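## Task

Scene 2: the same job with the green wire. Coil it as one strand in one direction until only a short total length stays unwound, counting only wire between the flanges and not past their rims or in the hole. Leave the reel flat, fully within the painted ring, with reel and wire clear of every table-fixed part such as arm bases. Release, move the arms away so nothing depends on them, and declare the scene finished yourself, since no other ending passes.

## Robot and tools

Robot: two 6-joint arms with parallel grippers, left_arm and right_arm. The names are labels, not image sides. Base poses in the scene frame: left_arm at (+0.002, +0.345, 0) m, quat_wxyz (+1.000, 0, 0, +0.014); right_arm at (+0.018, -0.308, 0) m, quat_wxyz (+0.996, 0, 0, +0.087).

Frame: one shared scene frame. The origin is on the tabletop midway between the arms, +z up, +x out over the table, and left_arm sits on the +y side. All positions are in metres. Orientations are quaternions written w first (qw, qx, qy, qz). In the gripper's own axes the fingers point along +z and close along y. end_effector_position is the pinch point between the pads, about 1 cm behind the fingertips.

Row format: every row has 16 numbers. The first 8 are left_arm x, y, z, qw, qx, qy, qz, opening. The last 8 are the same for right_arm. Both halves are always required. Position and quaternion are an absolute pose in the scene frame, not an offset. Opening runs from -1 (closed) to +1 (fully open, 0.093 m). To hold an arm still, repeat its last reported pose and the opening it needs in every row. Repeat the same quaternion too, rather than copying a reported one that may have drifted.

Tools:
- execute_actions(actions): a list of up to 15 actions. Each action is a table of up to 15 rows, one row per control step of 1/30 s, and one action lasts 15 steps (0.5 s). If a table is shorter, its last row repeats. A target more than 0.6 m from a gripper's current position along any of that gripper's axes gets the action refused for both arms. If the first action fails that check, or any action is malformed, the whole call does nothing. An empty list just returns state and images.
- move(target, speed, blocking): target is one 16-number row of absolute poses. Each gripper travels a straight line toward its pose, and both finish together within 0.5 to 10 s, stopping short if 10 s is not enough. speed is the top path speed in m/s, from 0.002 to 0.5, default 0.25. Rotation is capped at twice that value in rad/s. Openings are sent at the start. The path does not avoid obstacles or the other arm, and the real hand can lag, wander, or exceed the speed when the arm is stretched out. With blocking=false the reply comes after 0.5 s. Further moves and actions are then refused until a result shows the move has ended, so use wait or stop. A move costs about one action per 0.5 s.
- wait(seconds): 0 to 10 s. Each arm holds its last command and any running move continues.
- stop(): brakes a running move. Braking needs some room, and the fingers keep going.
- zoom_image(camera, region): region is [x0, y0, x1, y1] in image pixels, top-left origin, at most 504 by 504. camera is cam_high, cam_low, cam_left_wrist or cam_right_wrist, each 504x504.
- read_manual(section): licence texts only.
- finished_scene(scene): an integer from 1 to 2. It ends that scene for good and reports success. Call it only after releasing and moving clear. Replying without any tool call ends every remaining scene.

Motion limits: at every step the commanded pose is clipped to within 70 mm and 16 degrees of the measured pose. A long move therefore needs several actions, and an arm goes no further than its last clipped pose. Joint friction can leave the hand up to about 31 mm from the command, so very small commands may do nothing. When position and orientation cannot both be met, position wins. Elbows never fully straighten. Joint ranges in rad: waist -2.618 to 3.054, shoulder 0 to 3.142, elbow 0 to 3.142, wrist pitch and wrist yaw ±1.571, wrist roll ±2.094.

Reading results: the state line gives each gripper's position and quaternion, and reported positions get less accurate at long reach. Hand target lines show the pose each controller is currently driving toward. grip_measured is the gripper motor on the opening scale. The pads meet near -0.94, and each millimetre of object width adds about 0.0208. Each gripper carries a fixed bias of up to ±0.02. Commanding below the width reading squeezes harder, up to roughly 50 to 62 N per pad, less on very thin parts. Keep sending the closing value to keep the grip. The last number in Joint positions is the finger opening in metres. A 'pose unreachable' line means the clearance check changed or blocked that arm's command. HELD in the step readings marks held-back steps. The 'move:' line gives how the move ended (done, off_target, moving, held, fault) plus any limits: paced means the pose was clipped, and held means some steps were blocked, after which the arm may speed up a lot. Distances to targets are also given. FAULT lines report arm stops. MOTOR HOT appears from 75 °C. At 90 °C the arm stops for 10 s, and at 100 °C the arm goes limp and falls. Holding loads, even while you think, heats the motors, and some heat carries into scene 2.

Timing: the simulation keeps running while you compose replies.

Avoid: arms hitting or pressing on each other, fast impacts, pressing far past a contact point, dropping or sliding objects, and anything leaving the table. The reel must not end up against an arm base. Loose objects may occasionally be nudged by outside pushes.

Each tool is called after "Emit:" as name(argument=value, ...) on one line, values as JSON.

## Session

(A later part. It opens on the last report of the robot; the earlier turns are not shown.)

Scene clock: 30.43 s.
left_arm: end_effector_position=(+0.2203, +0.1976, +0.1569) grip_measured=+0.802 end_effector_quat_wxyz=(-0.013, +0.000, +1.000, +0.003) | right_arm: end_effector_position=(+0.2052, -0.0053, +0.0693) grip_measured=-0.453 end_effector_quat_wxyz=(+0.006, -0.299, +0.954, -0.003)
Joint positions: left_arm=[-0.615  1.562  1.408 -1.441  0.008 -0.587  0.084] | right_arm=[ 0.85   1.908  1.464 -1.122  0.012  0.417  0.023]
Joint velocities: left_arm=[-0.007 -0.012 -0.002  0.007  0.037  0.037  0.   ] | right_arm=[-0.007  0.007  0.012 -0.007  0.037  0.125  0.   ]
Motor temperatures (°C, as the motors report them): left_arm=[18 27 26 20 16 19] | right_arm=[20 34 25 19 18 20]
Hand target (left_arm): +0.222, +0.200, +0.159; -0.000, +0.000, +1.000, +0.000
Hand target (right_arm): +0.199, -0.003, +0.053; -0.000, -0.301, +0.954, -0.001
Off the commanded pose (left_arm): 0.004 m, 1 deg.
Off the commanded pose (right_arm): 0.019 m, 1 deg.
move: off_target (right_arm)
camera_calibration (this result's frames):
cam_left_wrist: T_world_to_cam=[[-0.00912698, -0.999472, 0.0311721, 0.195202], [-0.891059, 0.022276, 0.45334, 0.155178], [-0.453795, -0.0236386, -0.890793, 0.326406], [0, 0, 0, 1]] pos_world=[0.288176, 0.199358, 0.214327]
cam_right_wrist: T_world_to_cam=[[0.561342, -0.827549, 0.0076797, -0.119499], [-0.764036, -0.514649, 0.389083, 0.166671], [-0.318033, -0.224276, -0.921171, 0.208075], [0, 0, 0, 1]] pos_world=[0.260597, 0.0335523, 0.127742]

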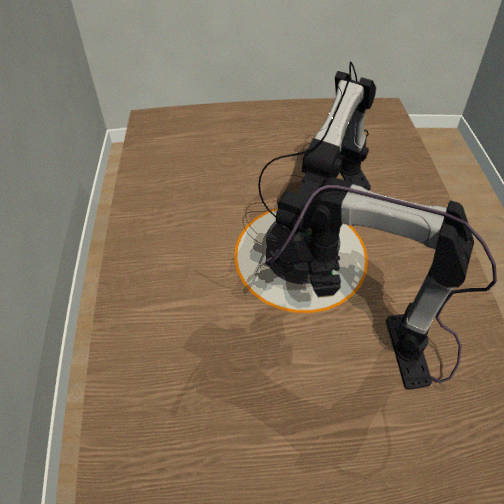

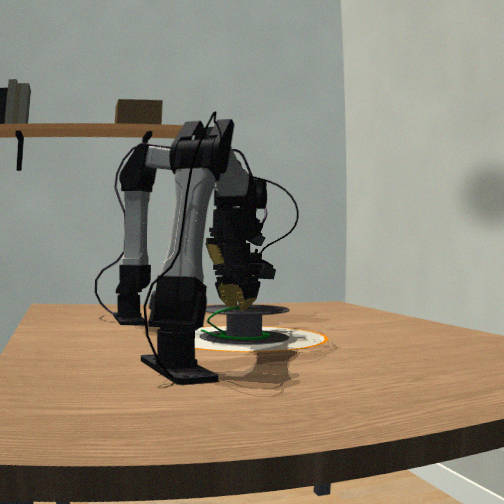

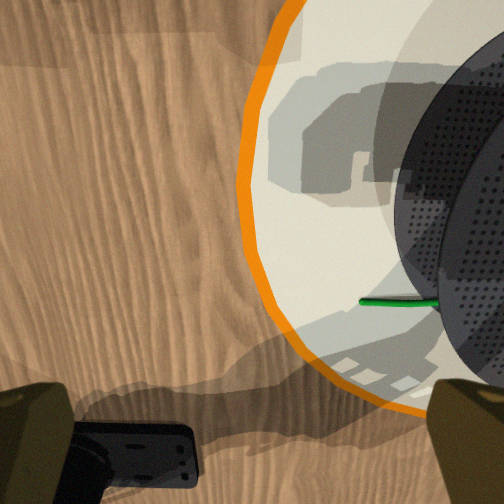

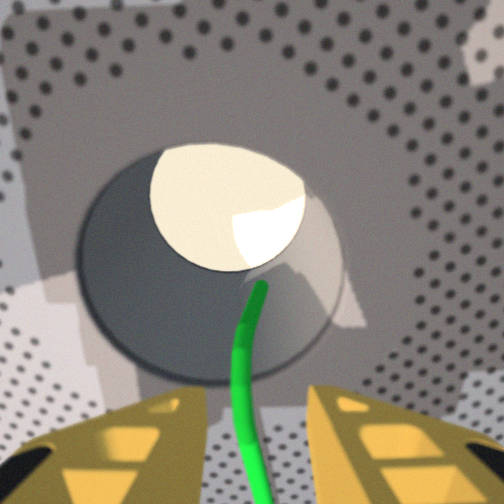

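Now z=0.069, in contact. Close.

Emit:
move(target=[0.222,0.20,0.159,0,0,1,0,0.8, 0.203,-0.004,0.056,0,-0.3007,0.9537,0,-1], speed=0.05)

Emit:
move(target=[0.222,0.20,0.159,0,0,1,0,0.8, 0.203,-0.004,0.125,0,-0.3007,0.9537,0,-1], speed=0.06)

Scene clock: 31.67 s.
left_arm: end_effector_position=(+0.2203, +0.1976, +0.1569) grip_measured=+0.802 end_effector_quat_wxyz=(-0.013, +0.000, +1.000, +0.003) | right_arm: end_effector_position=(+0.2052, -0.0048, +0.0698) grip_measured=-0.991 end_effector_quat_wxyz=(+0.007, -0.299, +0.954, -0.001)
Joint positions: left_arm=[-0.615  1.562  1.408 -1.441  0.008 -0.587  0.084] | right_arm=[ 0.85   1.906  1.464 -1.12   0.011  0.417  0.   ]
Joint velocities: left_arm=[ 0.027  0.007  0.007 -0.007 -0.051 -0.022 -0.001] | right_arm=[ 0.007 -0.012  0.002 -0.051 -0.037  0.007  0.   ]
Motor temperatures (°C, as the motors report them): left_arm=[18 27 26 20 16 19] | right_arm=[20 34 24 19 18 20]
Hand target (left_arm): +0.222, +0.200, +0.159; -0.000, +0.000, +1.000, +0.000
Hand target (right_arm): +0.203, -0.005, +0.056; -0.000, -0.301, +0.954, -0.000
Off the commanded pose (left_arm): 0.004 m, 1 deg.
Off the commanded pose (right_arm): 0.014 m, 1 deg.
move: off_target (right_arm)
camera_calibration (this result's frames):
cam_left_wrist: T_world_to_cam=[[-0.00912698, -0.999472, 0.0311721, 0.195202], [-0.891059, 0.022276, 0.45334, 0.155178], [-0.453795, -0.0236386, -0.890793, 0.326406], [0, 0, 0, 1]] pos_world=[0.288176, 0.199358, 0.214327]
cam_right_wrist: T_world_to_cam=[[0.561349, -0.827564, 0.00502549, -0.118904], [-0.764141, -0.515977, 0.387114, 0.166891], [-0.317768, -0.221146, -0.922018, 0.208683], [0, 0, 0, 1]] pos_world=[0.260588, 0.0338608, 0.128401]

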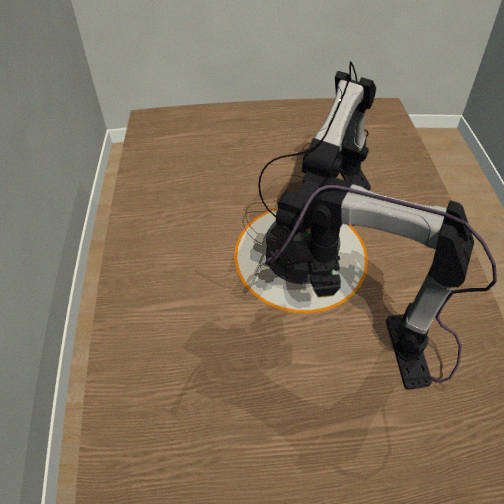

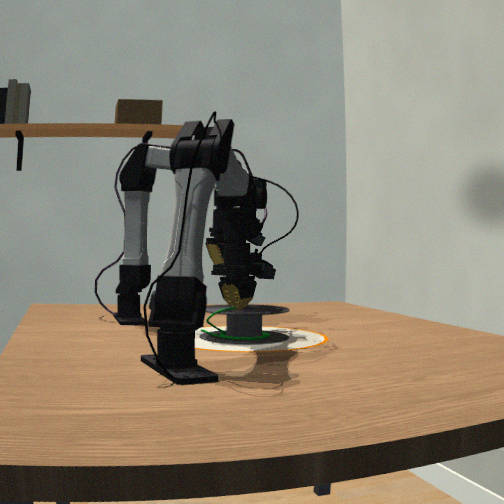

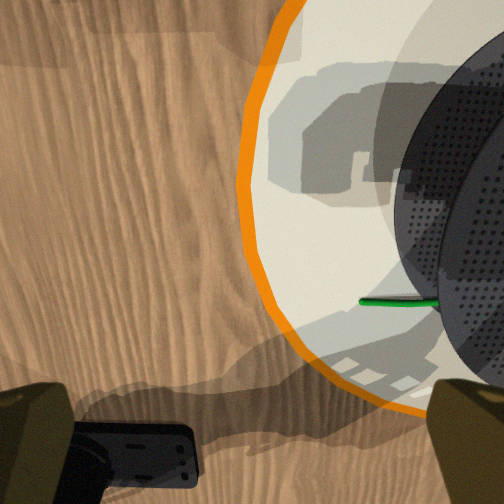

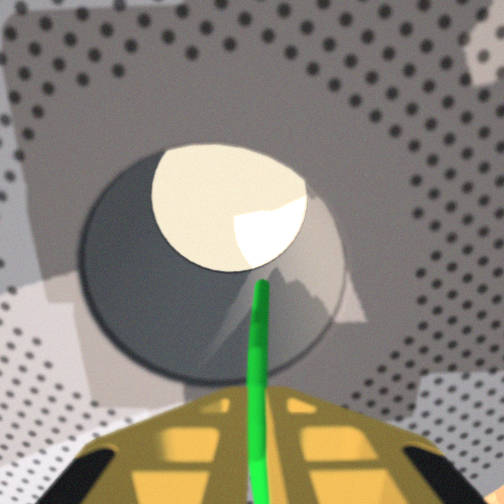

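Scene clock: 33.07 s.
left_arm: end_effector_position=(+0.2203, +0.1976, +0.1569) grip_measured=+0.802 end_effector_quat_wxyz=(-0.013, +0.000, +1.000, +0.003) | right_arm: end_effector_position=(+0.2050, -0.0051, +0.1164) grip_measured=-0.991 end_effector_quat_wxyz=(-0.002, -0.299, +0.954, -0.009)
Joint positions: left_arm=[-0.615  1.562  1.408 -1.441  0.008 -0.587  0.084] | right_arm=[ 0.85   1.906  1.65  -1.329  0.011  0.417  0.   ]
Joint velocities: left_arm=[ 0.017 -0.007 -0.002 -0.051 -0.007 -0.022 -0.003] | right_arm=[-0.007 -0.002 -0.012 -0.051  0.007 -0.022  0.   ]
Motor temperatures (°C, as the motors report them): left_arm=[18 27 26 20 16 19] | right_arm=[20 34 25 19 18 20]
Hand target (left_arm): +0.222, +0.200, +0.159; -0.000, +0.000, +1.000, +0.000
Hand target (right_arm): +0.204, -0.003, +0.125; +0.000, -0.301, +0.954, +0.000
Off the commanded pose (left_arm): 0.004 m, 1 deg.
Off the commanded pose (right_arm): 0.009 m, 1 deg.
move: done
camera_calibration (this result's frames):
cam_left_wrist: T_world_to_cam=[[-0.00912698, -0.999472, 0.0311721, 0.195202], [-0.891059, 0.022276, 0.45334, 0.155178], [-0.453795, -0.0236386, -0.890793, 0.326406], [0, 0, 0, 1]] pos_world=[0.288176, 0.199358, 0.214327]
cam_right_wrist: T_world_to_cam=[[0.561465, -0.827373, 0.0145172, -0.120455], [-0.759418, -0.508223, 0.406195, 0.14531], [-0.328697, -0.239089, -0.913671, 0.252688], [0, 0, 0, 1]] pos_world=[0.26104, 0.0346033, 0.173599]

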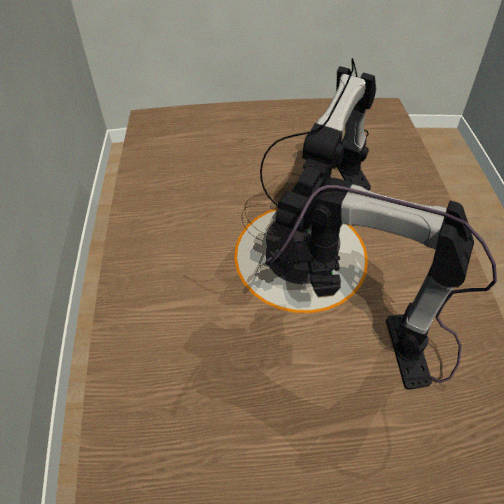

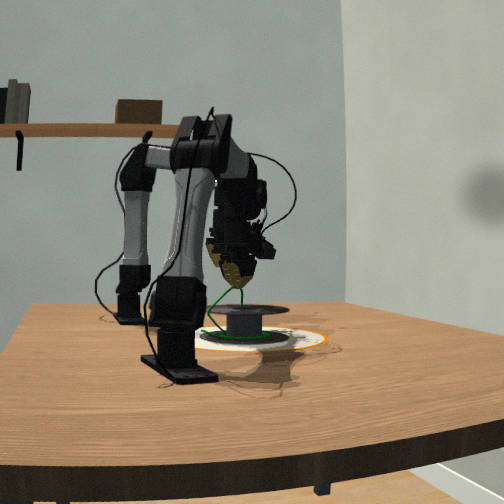

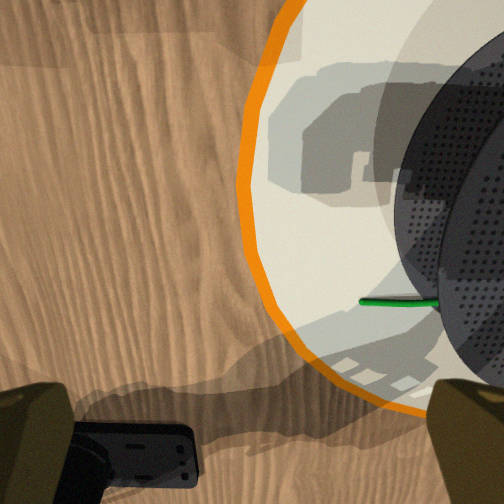

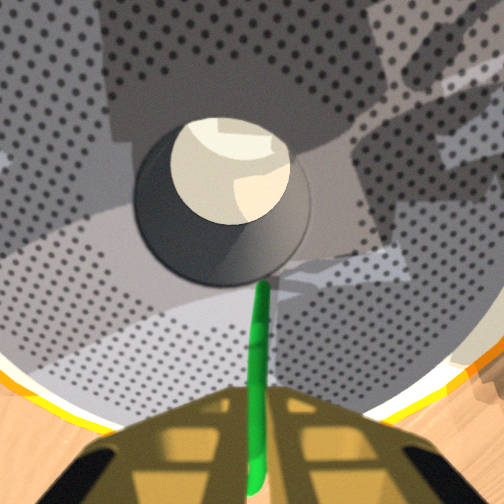

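Emit:
move(target=[0.222,0.20,0.159,0,0,1,0,0.8, 0.212,-0.112,0.115,0,0.4617,0.8870,0,-1], speed=0.07)

Scene clock: 46.27 s.
left_arm: end_effector_position=(+0.2203, +0.1976, +0.1569) grip_measured=+0.802 end_effector_quat_wxyz=(-0.013, +0.000, +1.000, +0.003) | right_arm: end_effector_position=(+0.2105, -0.0967, +0.1168) grip_measured=-0.991 end_effector_quat_wxyz=(-0.003, +0.376, +0.927, -0.007)
Joint positions: left_arm=[-0.615  1.562  1.408 -1.441  0.008 -0.587  0.084] | right_arm=[ 0.659  1.636  1.326 -1.275 -0.     1.603  0.   ]
Joint velocities: left_arm=[-0.007  0.002 -0.007 -0.066  0.007 -0.022  0.   ] | right_arm=[ 0.012 -0.007 -0.022 -0.037 -0.066  0.066  0.   ]
Motor temperatures (°C, as the motors report them): left_arm=[18 27 27 20 16 19] | right_arm=[20 36 25 19 17 20]
Hand target (left_arm): +0.222, +0.200, +0.159; -0.001, +0.000, +1.000, +0.000
Hand target (right_arm): +0.211, -0.100, +0.116; -0.004, +0.384, +0.923, +0.000
Off the commanded pose (left_arm): 0.004 m, 1 deg.
Off the commanded pose (right_arm): 0.015 m, 11 deg.
move: off_target (right_arm; path cut at 10 s)
camera_calibration (this result's frames):
cam_left_wrist: T_world_to_cam=[[-0.00912698, -0.999472, 0.0311721, 0.195202], [-0.891059, 0.022276, 0.45334, 0.155178], [-0.453795, -0.0236386, -0.890793, 0.326406], [0, 0, 0, 1]] pos_world=[0.288176, 0.199358, 0.214327]
cam_right_wrist: T_world_to_cam=[[-0.703415, -0.710661, 0.0129831, 0.0783582], [-0.648303, 0.648966, 0.398179, 0.192298], [-0.291396, 0.271668, -0.917216, 0.274928], [0, 0, 0, 1]] pos_world=[0.259898, -0.143798, 0.174582]

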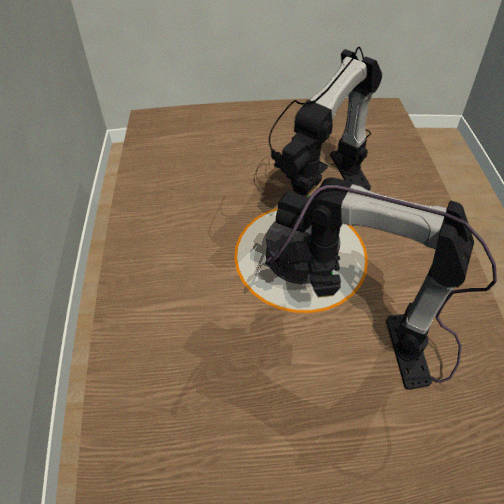

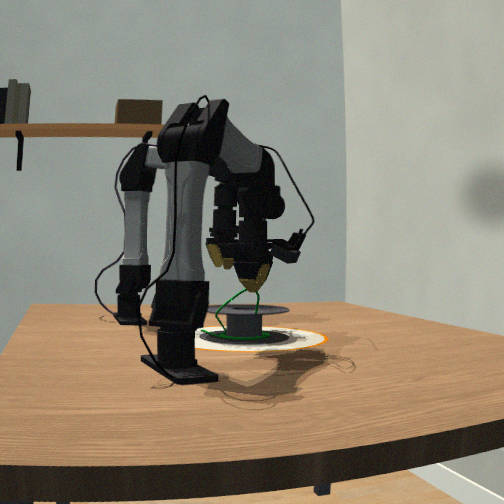

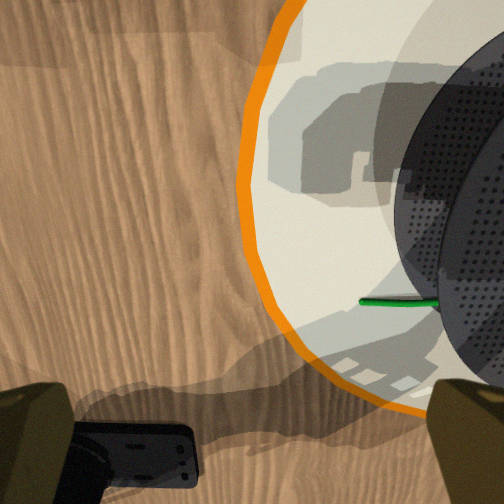

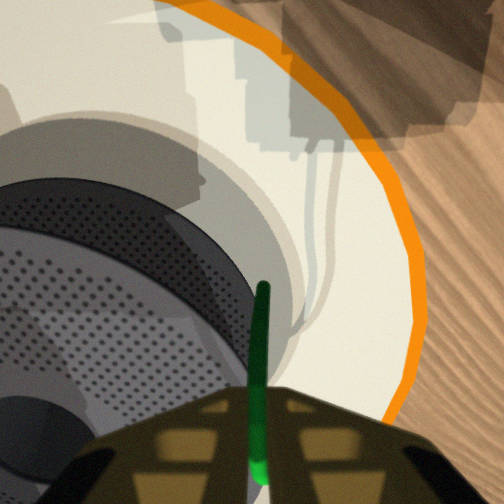

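Emit:
move(target=[0.222,0.20,0.159,0,0,1,0,0.8, 0.262,-0.142,0.07,0,0.5299,0.8480,0,-1], speed=0.12)

Scene clock: 49.37 s.
left_arm: end_effector_position=(+0.2203, +0.1976, +0.1569) grip_measured=+0.802 end_effector_quat_wxyz=(-0.013, +0.000, +1.000, +0.003) | right_arm: end_effector_position=(+0.2622, -0.1383, +0.0802) grip_measured=-0.991 end_effector_quat_wxyz=(+0.004, +0.523, +0.852, +0.011)
Joint positions: left_arm=[-0.615  1.562  1.408 -1.441  0.008 -0.587  0.084] | right_arm=[ 0.433  1.665  1.21  -1.091 -0.001  1.708  0.   ]
Joint velocities: left_arm=[-0.022 -0.002  0.002 -0.081 -0.037  0.022  0.   ] | right_arm=[-0.002 -0.007  0.012 -0.007 -0.051 -0.051  0.   ]
Motor temperatures (°C, as the motors report them): left_arm=[18 28 27 20 16 19] | right_arm=[20 36 24 19 17 20]
Hand target (left_arm): +0.222, +0.200, +0.159; -0.000, +0.000, +1.000, +0.000
Hand target (right_arm): +0.261, -0.142, +0.070; -0.004, +0.530, +0.848, +0.002
Off the commanded pose (left_arm): 0.004 m, 1 deg.
Off the commanded pose (right_arm): 0.011 m, 2 deg.
move: off_target (right_arm)
camera_calibration (this result's frames):
cam_left_wrist: T_world_to_cam=[[-0.00912698, -0.999472, 0.0311721, 0.195202], [-0.891059, 0.022276, 0.45334, 0.155178], [-0.453795, -0.0236386, -0.890793, 0.326406], [0, 0, 0, 1]] pos_world=[0.288176, 0.199358, 0.214327]
cam_right_wrist: T_world_to_cam=[[-0.895887, -0.443575, -0.0250715, 0.176193], [-0.41513, 0.815661, 0.402944, 0.22889], [-0.158286, 0.3714, -0.914881, 0.2464], [0, 0, 0, 1]] pos_world=[0.29187, -0.200056, 0.137614]

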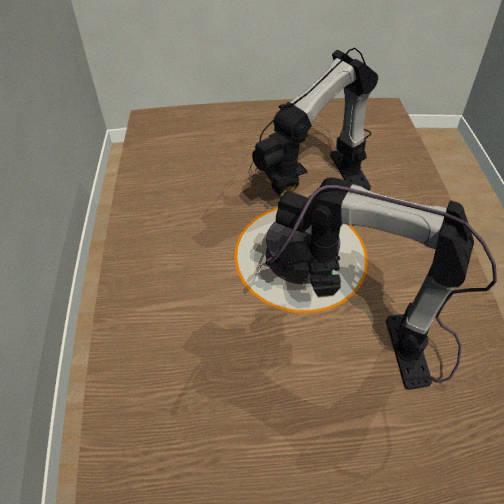

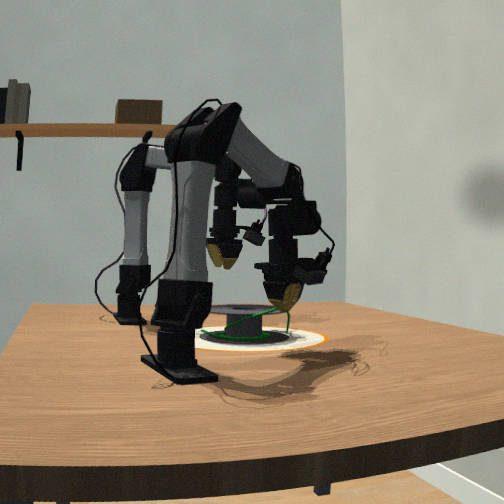

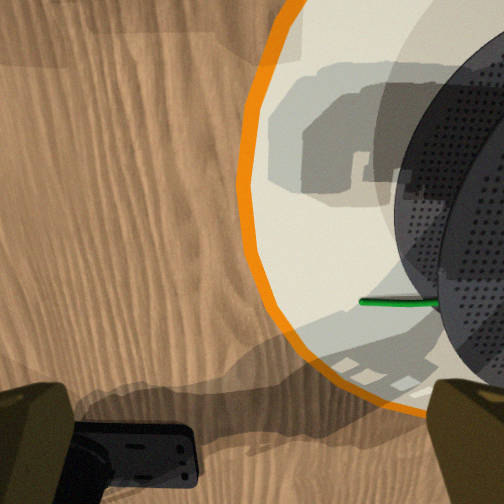

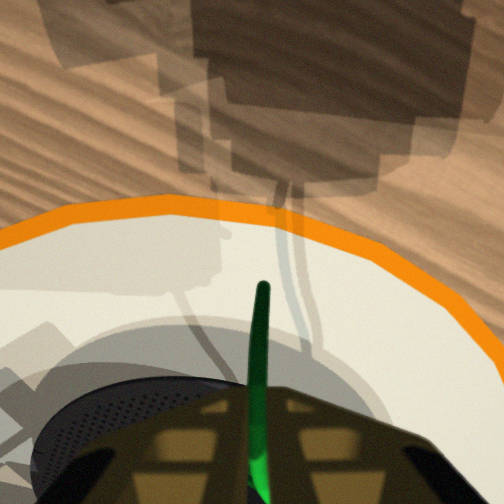

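Emit:
move(target=[0.222,0.20,0.159,0,0,1,0,0.8, 0.257,-0.128,0.022,0,0.5299,0.8480,0,-1], speed=0.05)

Scene clock: 51.70 s.
left_arm: end_effector_position=(+0.2203, +0.1976, +0.1569) grip_measured=+0.802 end_effector_quat_wxyz=(-0.013, +0.000, +1.000, +0.003) | right_arm: end_effector_position=(+0.2627, -0.1274, +0.0339) grip_measured=-0.991 end_effector_quat_wxyz=(+0.005, +0.532, +0.847, +0.014)
Joint positions: left_arm=[-0.615  1.562  1.408 -1.441  0.008 -0.587  0.084] | right_arm=[ 0.462  1.738  1.1   -0.903 -0.002  1.756  0.   ]
Joint velocities: left_arm=[-0.007 -0.012  0.007 -0.037 -0.007 -0.022 -0.001] | right_arm=[-0.007  0.007 -0.007  0.051  0.007 -0.11   0.   ]
Motor temperatures (°C, as the motors report them): left_arm=[18 28 27 20 16 19] | right_arm=[20 36 24 19 17 20]
Hand target (left_arm): +0.222, +0.200, +0.159; -0.000, +0.000, +1.000, +0.000
Hand target (right_arm): +0.256, -0.129, +0.023; +0.000, +0.530, +0.848, -0.001
Off the commanded pose (left_arm): 0.004 m, 1 deg.
Off the commanded pose (right_arm): 0.013 m, 2 deg.
move: off_target (right_arm)
camera_calibration (this result's frames):
cam_left_wrist: T_world_to_cam=[[-0.00912698, -0.999472, 0.0311721, 0.195202], [-0.891059, 0.022276, 0.45334, 0.155178], [-0.453795, -0.0236386, -0.890793, 0.326406], [0, 0, 0, 1]] pos_world=[0.288176, 0.199358, 0.214327]
cam_right_wrist: T_world_to_cam=[[-0.904558, -0.42527, -0.0303397, 0.185026], [-0.400052, 0.822005, 0.405298, 0.235693], [-0.147422, 0.378753, -0.913681, 0.198075], [0, 0, 0, 1]] pos_world=[0.290857, -0.190076, 0.0910653]

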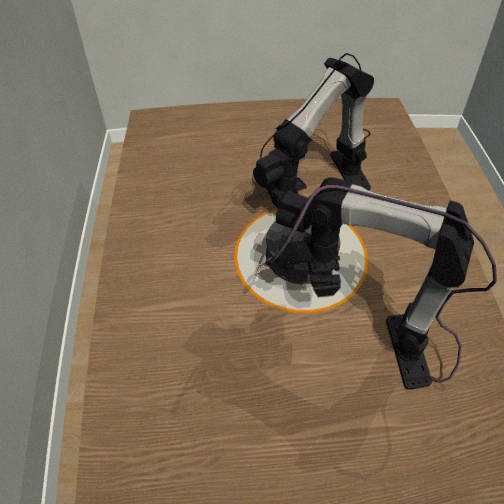

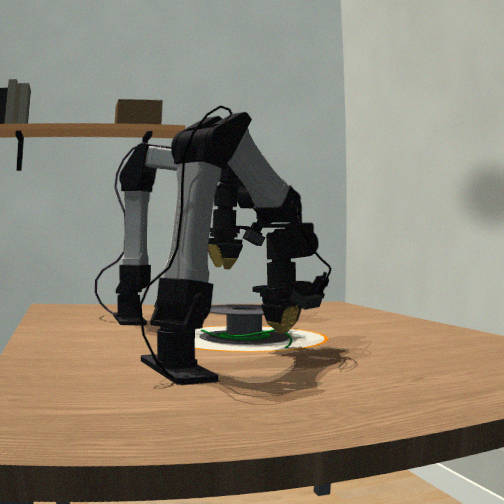

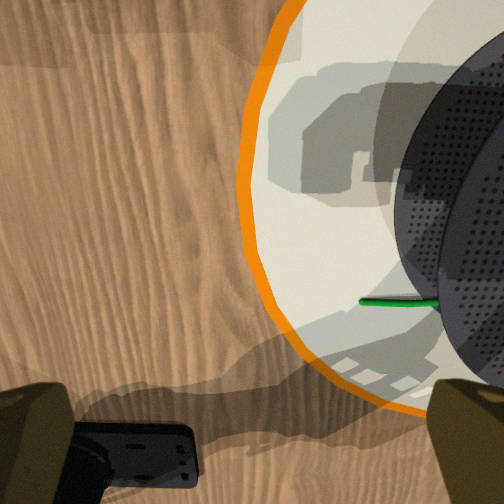

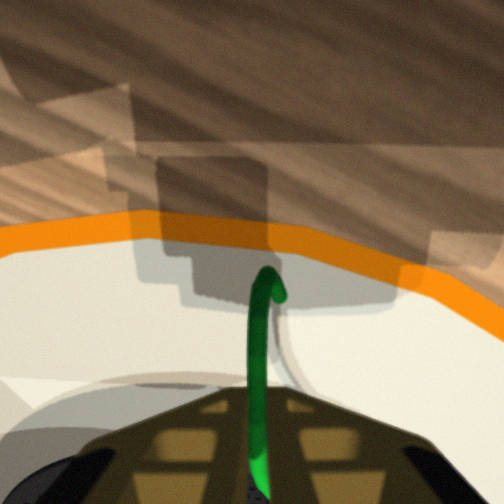

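Emit:
zoom_image(camera="cam_low", region=[180,290,340,370])

Region (180, 290, 340, 370) of cam_low's 504x504 image, scaled by 3.150, with more detail than that image has.

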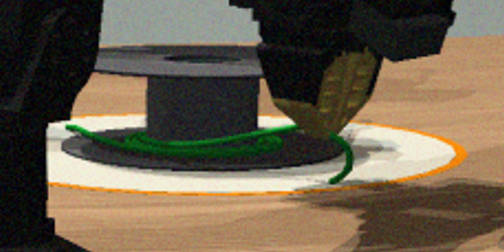

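Emit:
move(target=[0.222,0.20,0.159,0,0,1,0,0.8, 0.259,-0.128,0.024,0,0.5299,0.8480,0,-0.4], speed=0.05)

Emit:
move(target=[0.222,0.20,0.159,0,0,1,0,0.8, 0.275,-0.16,0.13,0,0.5299,0.8480,0,-0.4], speed=0.15)

Scene clock: 53.80 s.
left_arm: end_effector_position=(+0.2203, +0.1976, +0.1569) grip_measured=+0.802 end_effector_quat_wxyz=(-0.013, +0.000, +1.000, +0.003) | right_arm: end_effector_position=(+0.2631, -0.1271, +0.0339) grip_measured=-0.403 end_effector_quat_wxyz=(+0.005, +0.532, +0.847, +0.015)
Joint positions: left_arm=[-0.615  1.562  1.408 -1.441  0.008 -0.587  0.084] | right_arm=[ 0.462  1.738  1.1   -0.901 -0.002  1.757  0.026]
Joint velocities: left_arm=[ 0.002  0.007 -0.007 -0.066 -0.037 -0.007 -0.   ] | right_arm=[ 0.002 -0.002 -0.007 -0.007 -0.007  0.007  0.001]
Motor temperatures (°C, as the motors report them): left_arm=[18 28 27 20 16 19] | right_arm=[20 36 24 19 17 20]
Hand target (left_arm): +0.222, +0.200, +0.159; -0.000, +0.000, +1.000, +0.000
Hand target (right_arm): +0.259, -0.128, +0.025; +0.000, +0.530, +0.848, +0.000
Off the commanded pose (left_arm): 0.004 m, 1 deg.
Off the commanded pose (right_arm): 0.011 m, 2 deg.
move: off_target (right_arm)
camera_calibration (this result's frames):
cam_left_wrist: T_world_to_cam=[[-0.00912698, -0.999472, 0.0311721, 0.195202], [-0.891059, 0.022276, 0.45334, 0.155178], [-0.453795, -0.0236386, -0.890793, 0.326406], [0, 0, 0, 1]] pos_world=[0.288176, 0.199358, 0.214327]
cam_right_wrist: T_world_to_cam=[[-0.904672, -0.424889, -0.0322066, 0.185621], [-0.400358, 0.821695, 0.405625, 0.23564], [-0.145881, 0.379852, -0.913472, 0.197767], [0, 0, 0, 1]] pos_world=[0.291117, -0.189878, 0.091051]

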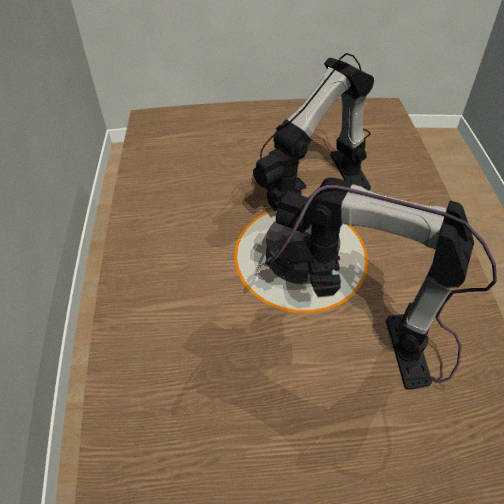

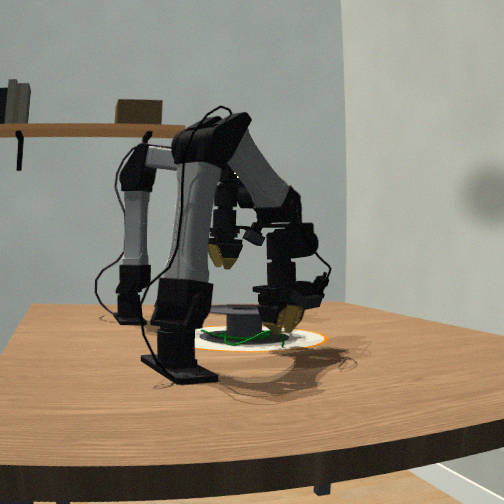

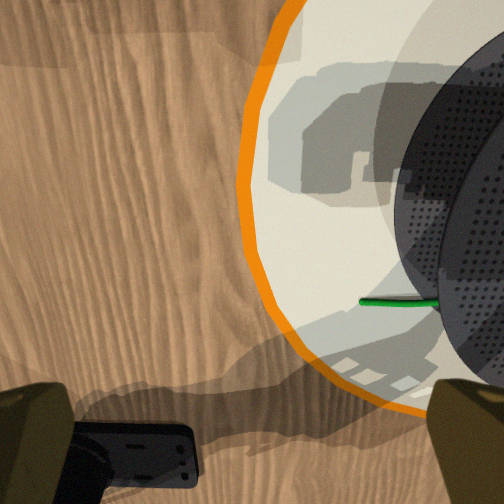

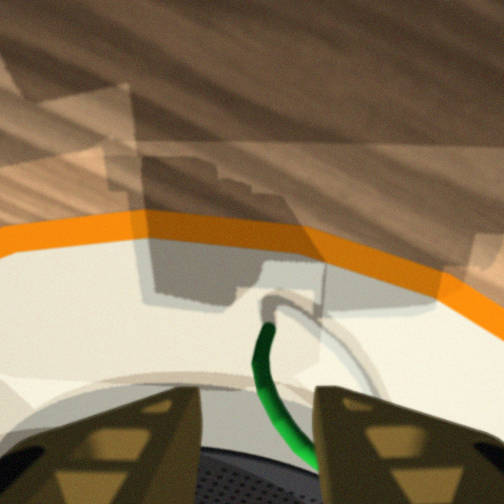

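Scene clock: 55.13 s.
left_arm: end_effector_position=(+0.2203, +0.1976, +0.1569) grip_measured=+0.802 end_effector_quat_wxyz=(-0.013, +0.000, +1.000, +0.003) | right_arm: end_effector_position=(+0.2751, -0.1565, +0.1229) grip_measured=-0.403 end_effector_quat_wxyz=(-0.003, +0.529, +0.849, -0.004)
Joint positions: left_arm=[-0.615  1.562  1.408 -1.441  0.008 -0.587  0.084] | right_arm=[ 0.358  1.679  1.396 -1.298 -0.002  1.646  0.026]
Joint velocities: left_arm=[-0.007 -0.012 -0.002  0.037  0.007 -0.066  0.   ] | right_arm=[-0.002  0.002 -0.012 -0.037  0.007  0.095  0.001]
Motor temperatures (°C, as the motors report them): left_arm=[18 28 27 20 16 19] | right_arm=[20 36 25 19 17 20]
Hand target (left_arm): +0.222, +0.200, +0.159; -0.000, +0.000, +1.000, +0.000
Hand target (right_arm): +0.276, -0.158, +0.130; -0.002, +0.530, +0.848, +0.001
Off the commanded pose (left_arm): 0.004 m, 1 deg.
Off the commanded pose (right_arm): 0.008 m, 1 deg.
move: done
camera_calibration (this result's frames):
cam_left_wrist: T_world_to_cam=[[-0.00912698, -0.999472, 0.0311721, 0.195202], [-0.891059, 0.022276, 0.45334, 0.155178], [-0.453795, -0.0236386, -0.890793, 0.326406], [0, 0, 0, 1]] pos_world=[0.288176, 0.199358, 0.214327]
cam_right_wrist: T_world_to_cam=[[-0.902123, -0.431387, 0.00890499, 0.180126], [-0.392299, 0.828625, 0.399352, 0.228111], [-0.179654, 0.356771, -0.916755, 0.298044], [0, 0, 0, 1]] pos_world=[0.305528, -0.217648, 0.180532]

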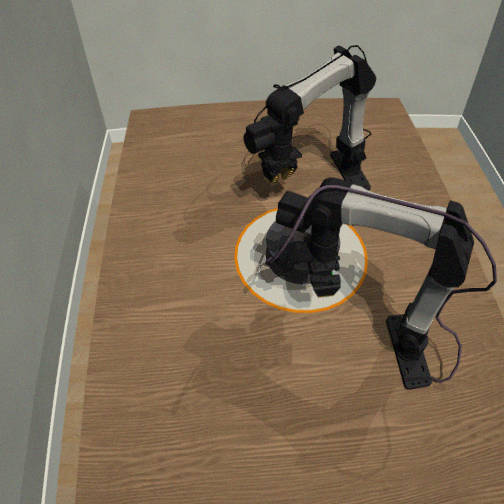

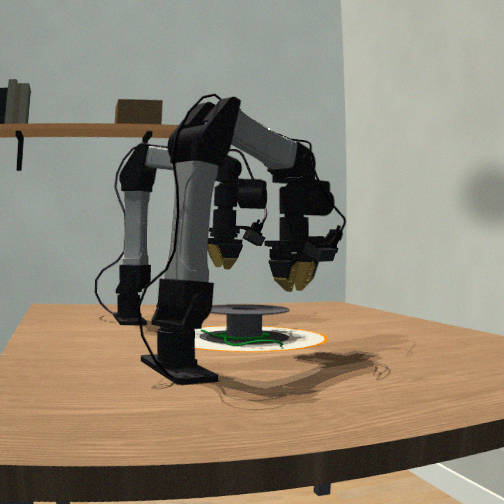

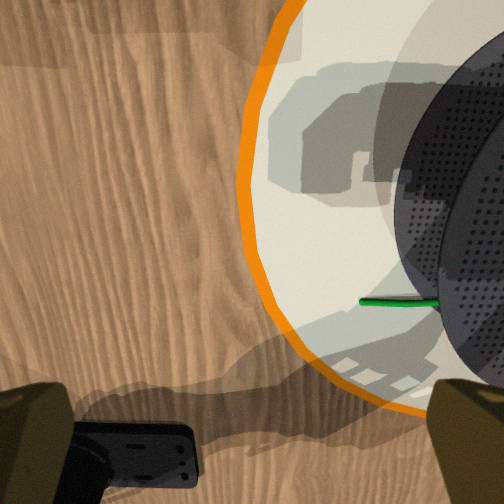

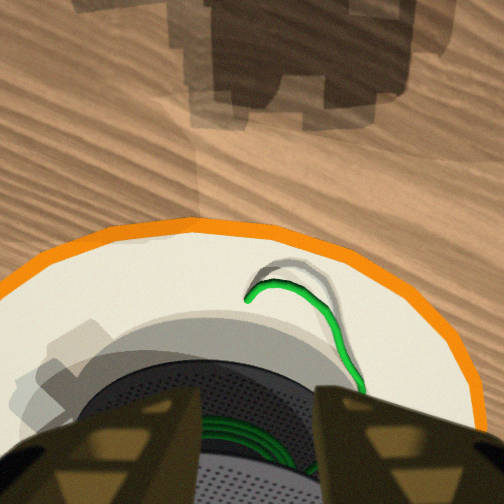

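Emit:
move(target=[0.169,0.0565,0.125,0,-0.4226,0.9063,0,0.8, 0.262,-0.128,0.09,0,-0.342,0.9397,0,-0.4], speed=0.3)

Scene clock: 63.37 s.
left_arm: end_effector_position=(+0.1634, +0.0675, +0.1266) grip_measured=+0.802 end_effector_quat_wxyz=(-0.005, -0.423, +0.906, +0.011) | right_arm: end_effector_position=(+0.2652, -0.1289, +0.1013) grip_measured=-0.403 end_effector_quat_wxyz=(+0.012, -0.334, +0.943, +0.005)
Joint positions: left_arm=[-1.067  1.776  1.523 -1.341  0.008 -1.913  0.084] | right_arm=[ 0.453  1.679  1.31  -1.176 -0.002 -0.054  0.026]
Joint velocities: left_arm=[-0.007 -0.002 -0.012 -0.022  0.022 -0.037 -0.001] | right_arm=[ 0.002  0.002 -0.002 -0.007 -0.022 -0.037  0.   ]
Motor temperatures (°C, as the motors report them): left_arm=[18 28 27 19 16 19] | right_arm=[20 36 25 19 17 20]
Hand target (left_arm): +0.167, +0.059, +0.126; -0.000, -0.423, +0.906, +0.002
Hand target (right_arm): +0.261, -0.129, +0.090; -0.000, -0.342, +0.940, -0.002
Off the commanded pose (left_arm): 0.012 m, 1 deg.
Off the commanded pose (right_arm): 0.012 m, 2 deg.
move: off_target (left_arm, right_arm)
camera_calibration (this result's frames):
cam_left_wrist: T_world_to_cam=[[0.760607, -0.649066, 0.0137895, -0.0816326], [-0.590042, -0.682269, 0.431693, 0.122284], [-0.270789, -0.336485, -0.901915, 0.263153], [0, 0, 0, 1]] pos_world=[0.205502, 0.118993, 0.185678]
cam_right_wrist: T_world_to_cam=[[0.621113, -0.783719, -0.00185166, -0.264985], [-0.726219, -0.576428, 0.374616, 0.119907], [-0.294661, -0.231334, -0.927178, 0.222365], [0, 0, 0, 1]] pos_world=[0.317186, -0.0871157, 0.160762]

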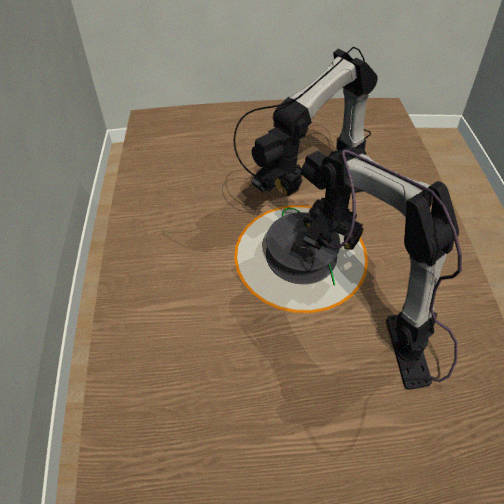

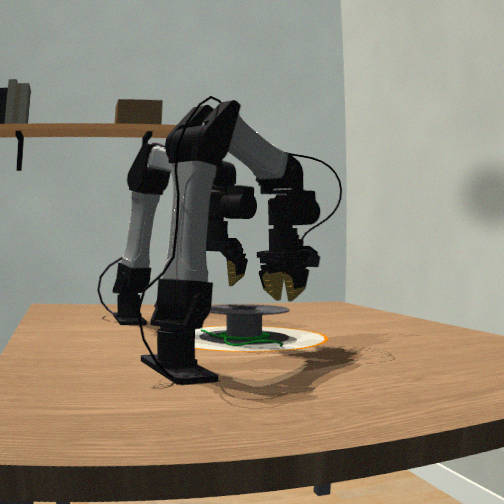

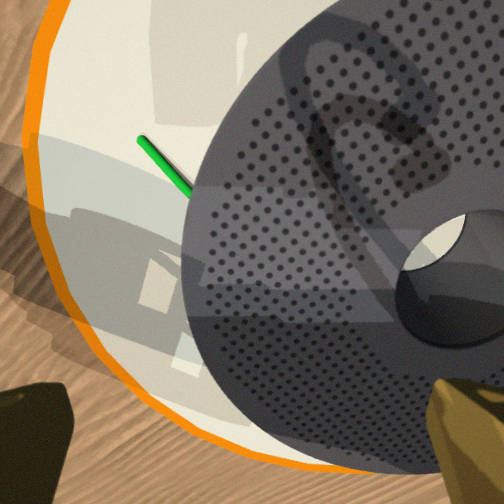

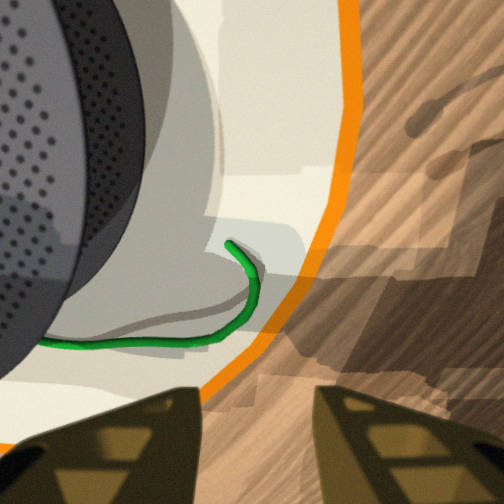

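Emit:
move(target=[0.173,0.048,0.10,0,-0.4226,0.9063,0,0.8, 0.261,-0.128,0.004,0,-0.342,0.9397,0,-0.4], speed=0.1)

Scene clock: 66.17 s.
left_arm: end_effector_position=(+0.1746, +0.0486, +0.1113) grip_measured=+0.802 end_effector_quat_wxyz=(-0.003, -0.425, +0.905, -0.010) | right_arm: end_effector_position=(+0.2650, -0.1291, +0.0135) grip_measured=-0.403 end_effector_quat_wxyz=(+0.009, -0.335, +0.942, +0.004)
Joint positions: left_arm=[-1.067  1.824  1.523 -1.251  0.008 -1.917  0.084] | right_arm=[ 0.453  1.784  1.067 -0.835 -0.002 -0.056  0.026]
Joint velocities: left_arm=[-0.012  0.007 -0.007  0.007 -0.037  0.037 -0.001] | right_arm=[ 0.017 -0.002 -0.017  0.007 -0.022 -0.051  0.   ]
Motor temperatures (°C, as the motors report them): left_arm=[18 28 27 19 16 19] | right_arm=[20 36 25 19 17 20]
Hand target (left_arm): +0.173, +0.048, +0.100; -0.000, -0.422, +0.906, +0.000
Hand target (right_arm): +0.259, -0.129, +0.005; +0.000, -0.342, +0.940, -0.000
Off the commanded pose (left_arm): 0.011 m, 1 deg.
Off the commanded pose (right_arm): 0.010 m, 1 deg.
move: off_target (left_arm)
camera_calibration (this result's frames):
cam_left_wrist: T_world_to_cam=[[0.762393, -0.644999, 0.0522838, -0.107002], [-0.596506, -0.669149, 0.443192, 0.121715], [-0.250873, -0.369074, -0.894901, 0.243358], [0, 0, 0, 1]] pos_world=[0.215233, 0.102247, 0.169432]
cam_right_wrist: T_world_to_cam=[[0.623192, -0.782066, -0.00208197, -0.265471], [-0.722711, -0.576908, 0.380612, 0.151481], [-0.298865, -0.23569, -0.924732, 0.141374], [0, 0, 0, 1]] pos_world=[0.317168, -0.0869044, 0.0725253]

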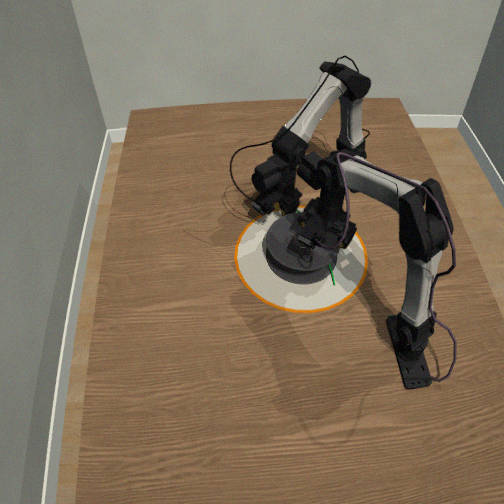

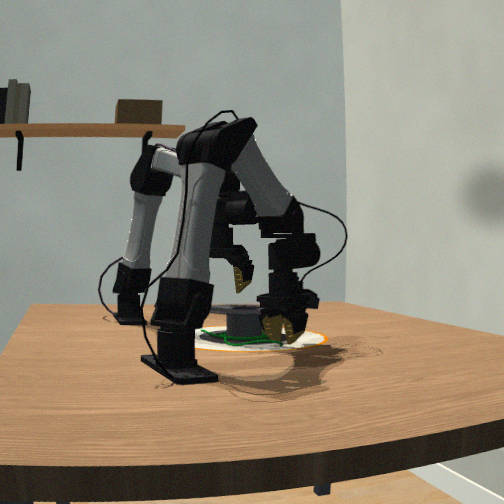

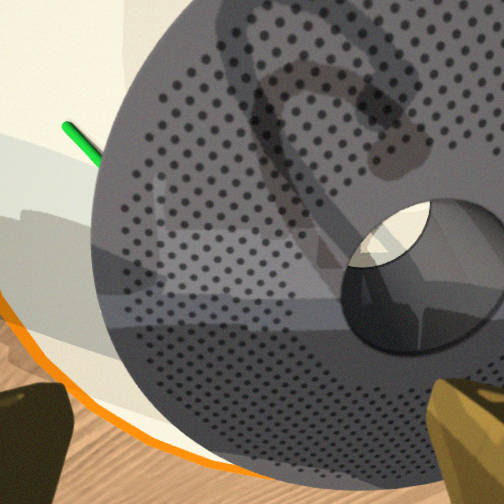

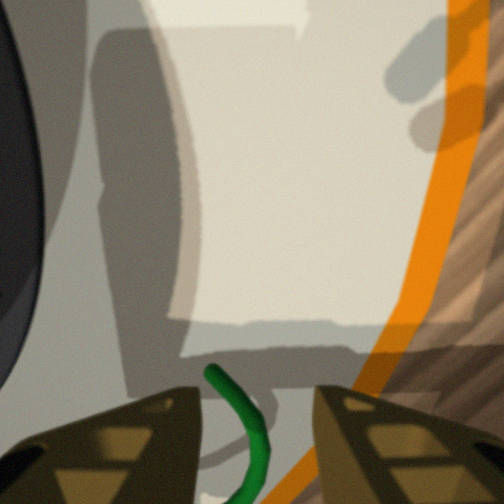

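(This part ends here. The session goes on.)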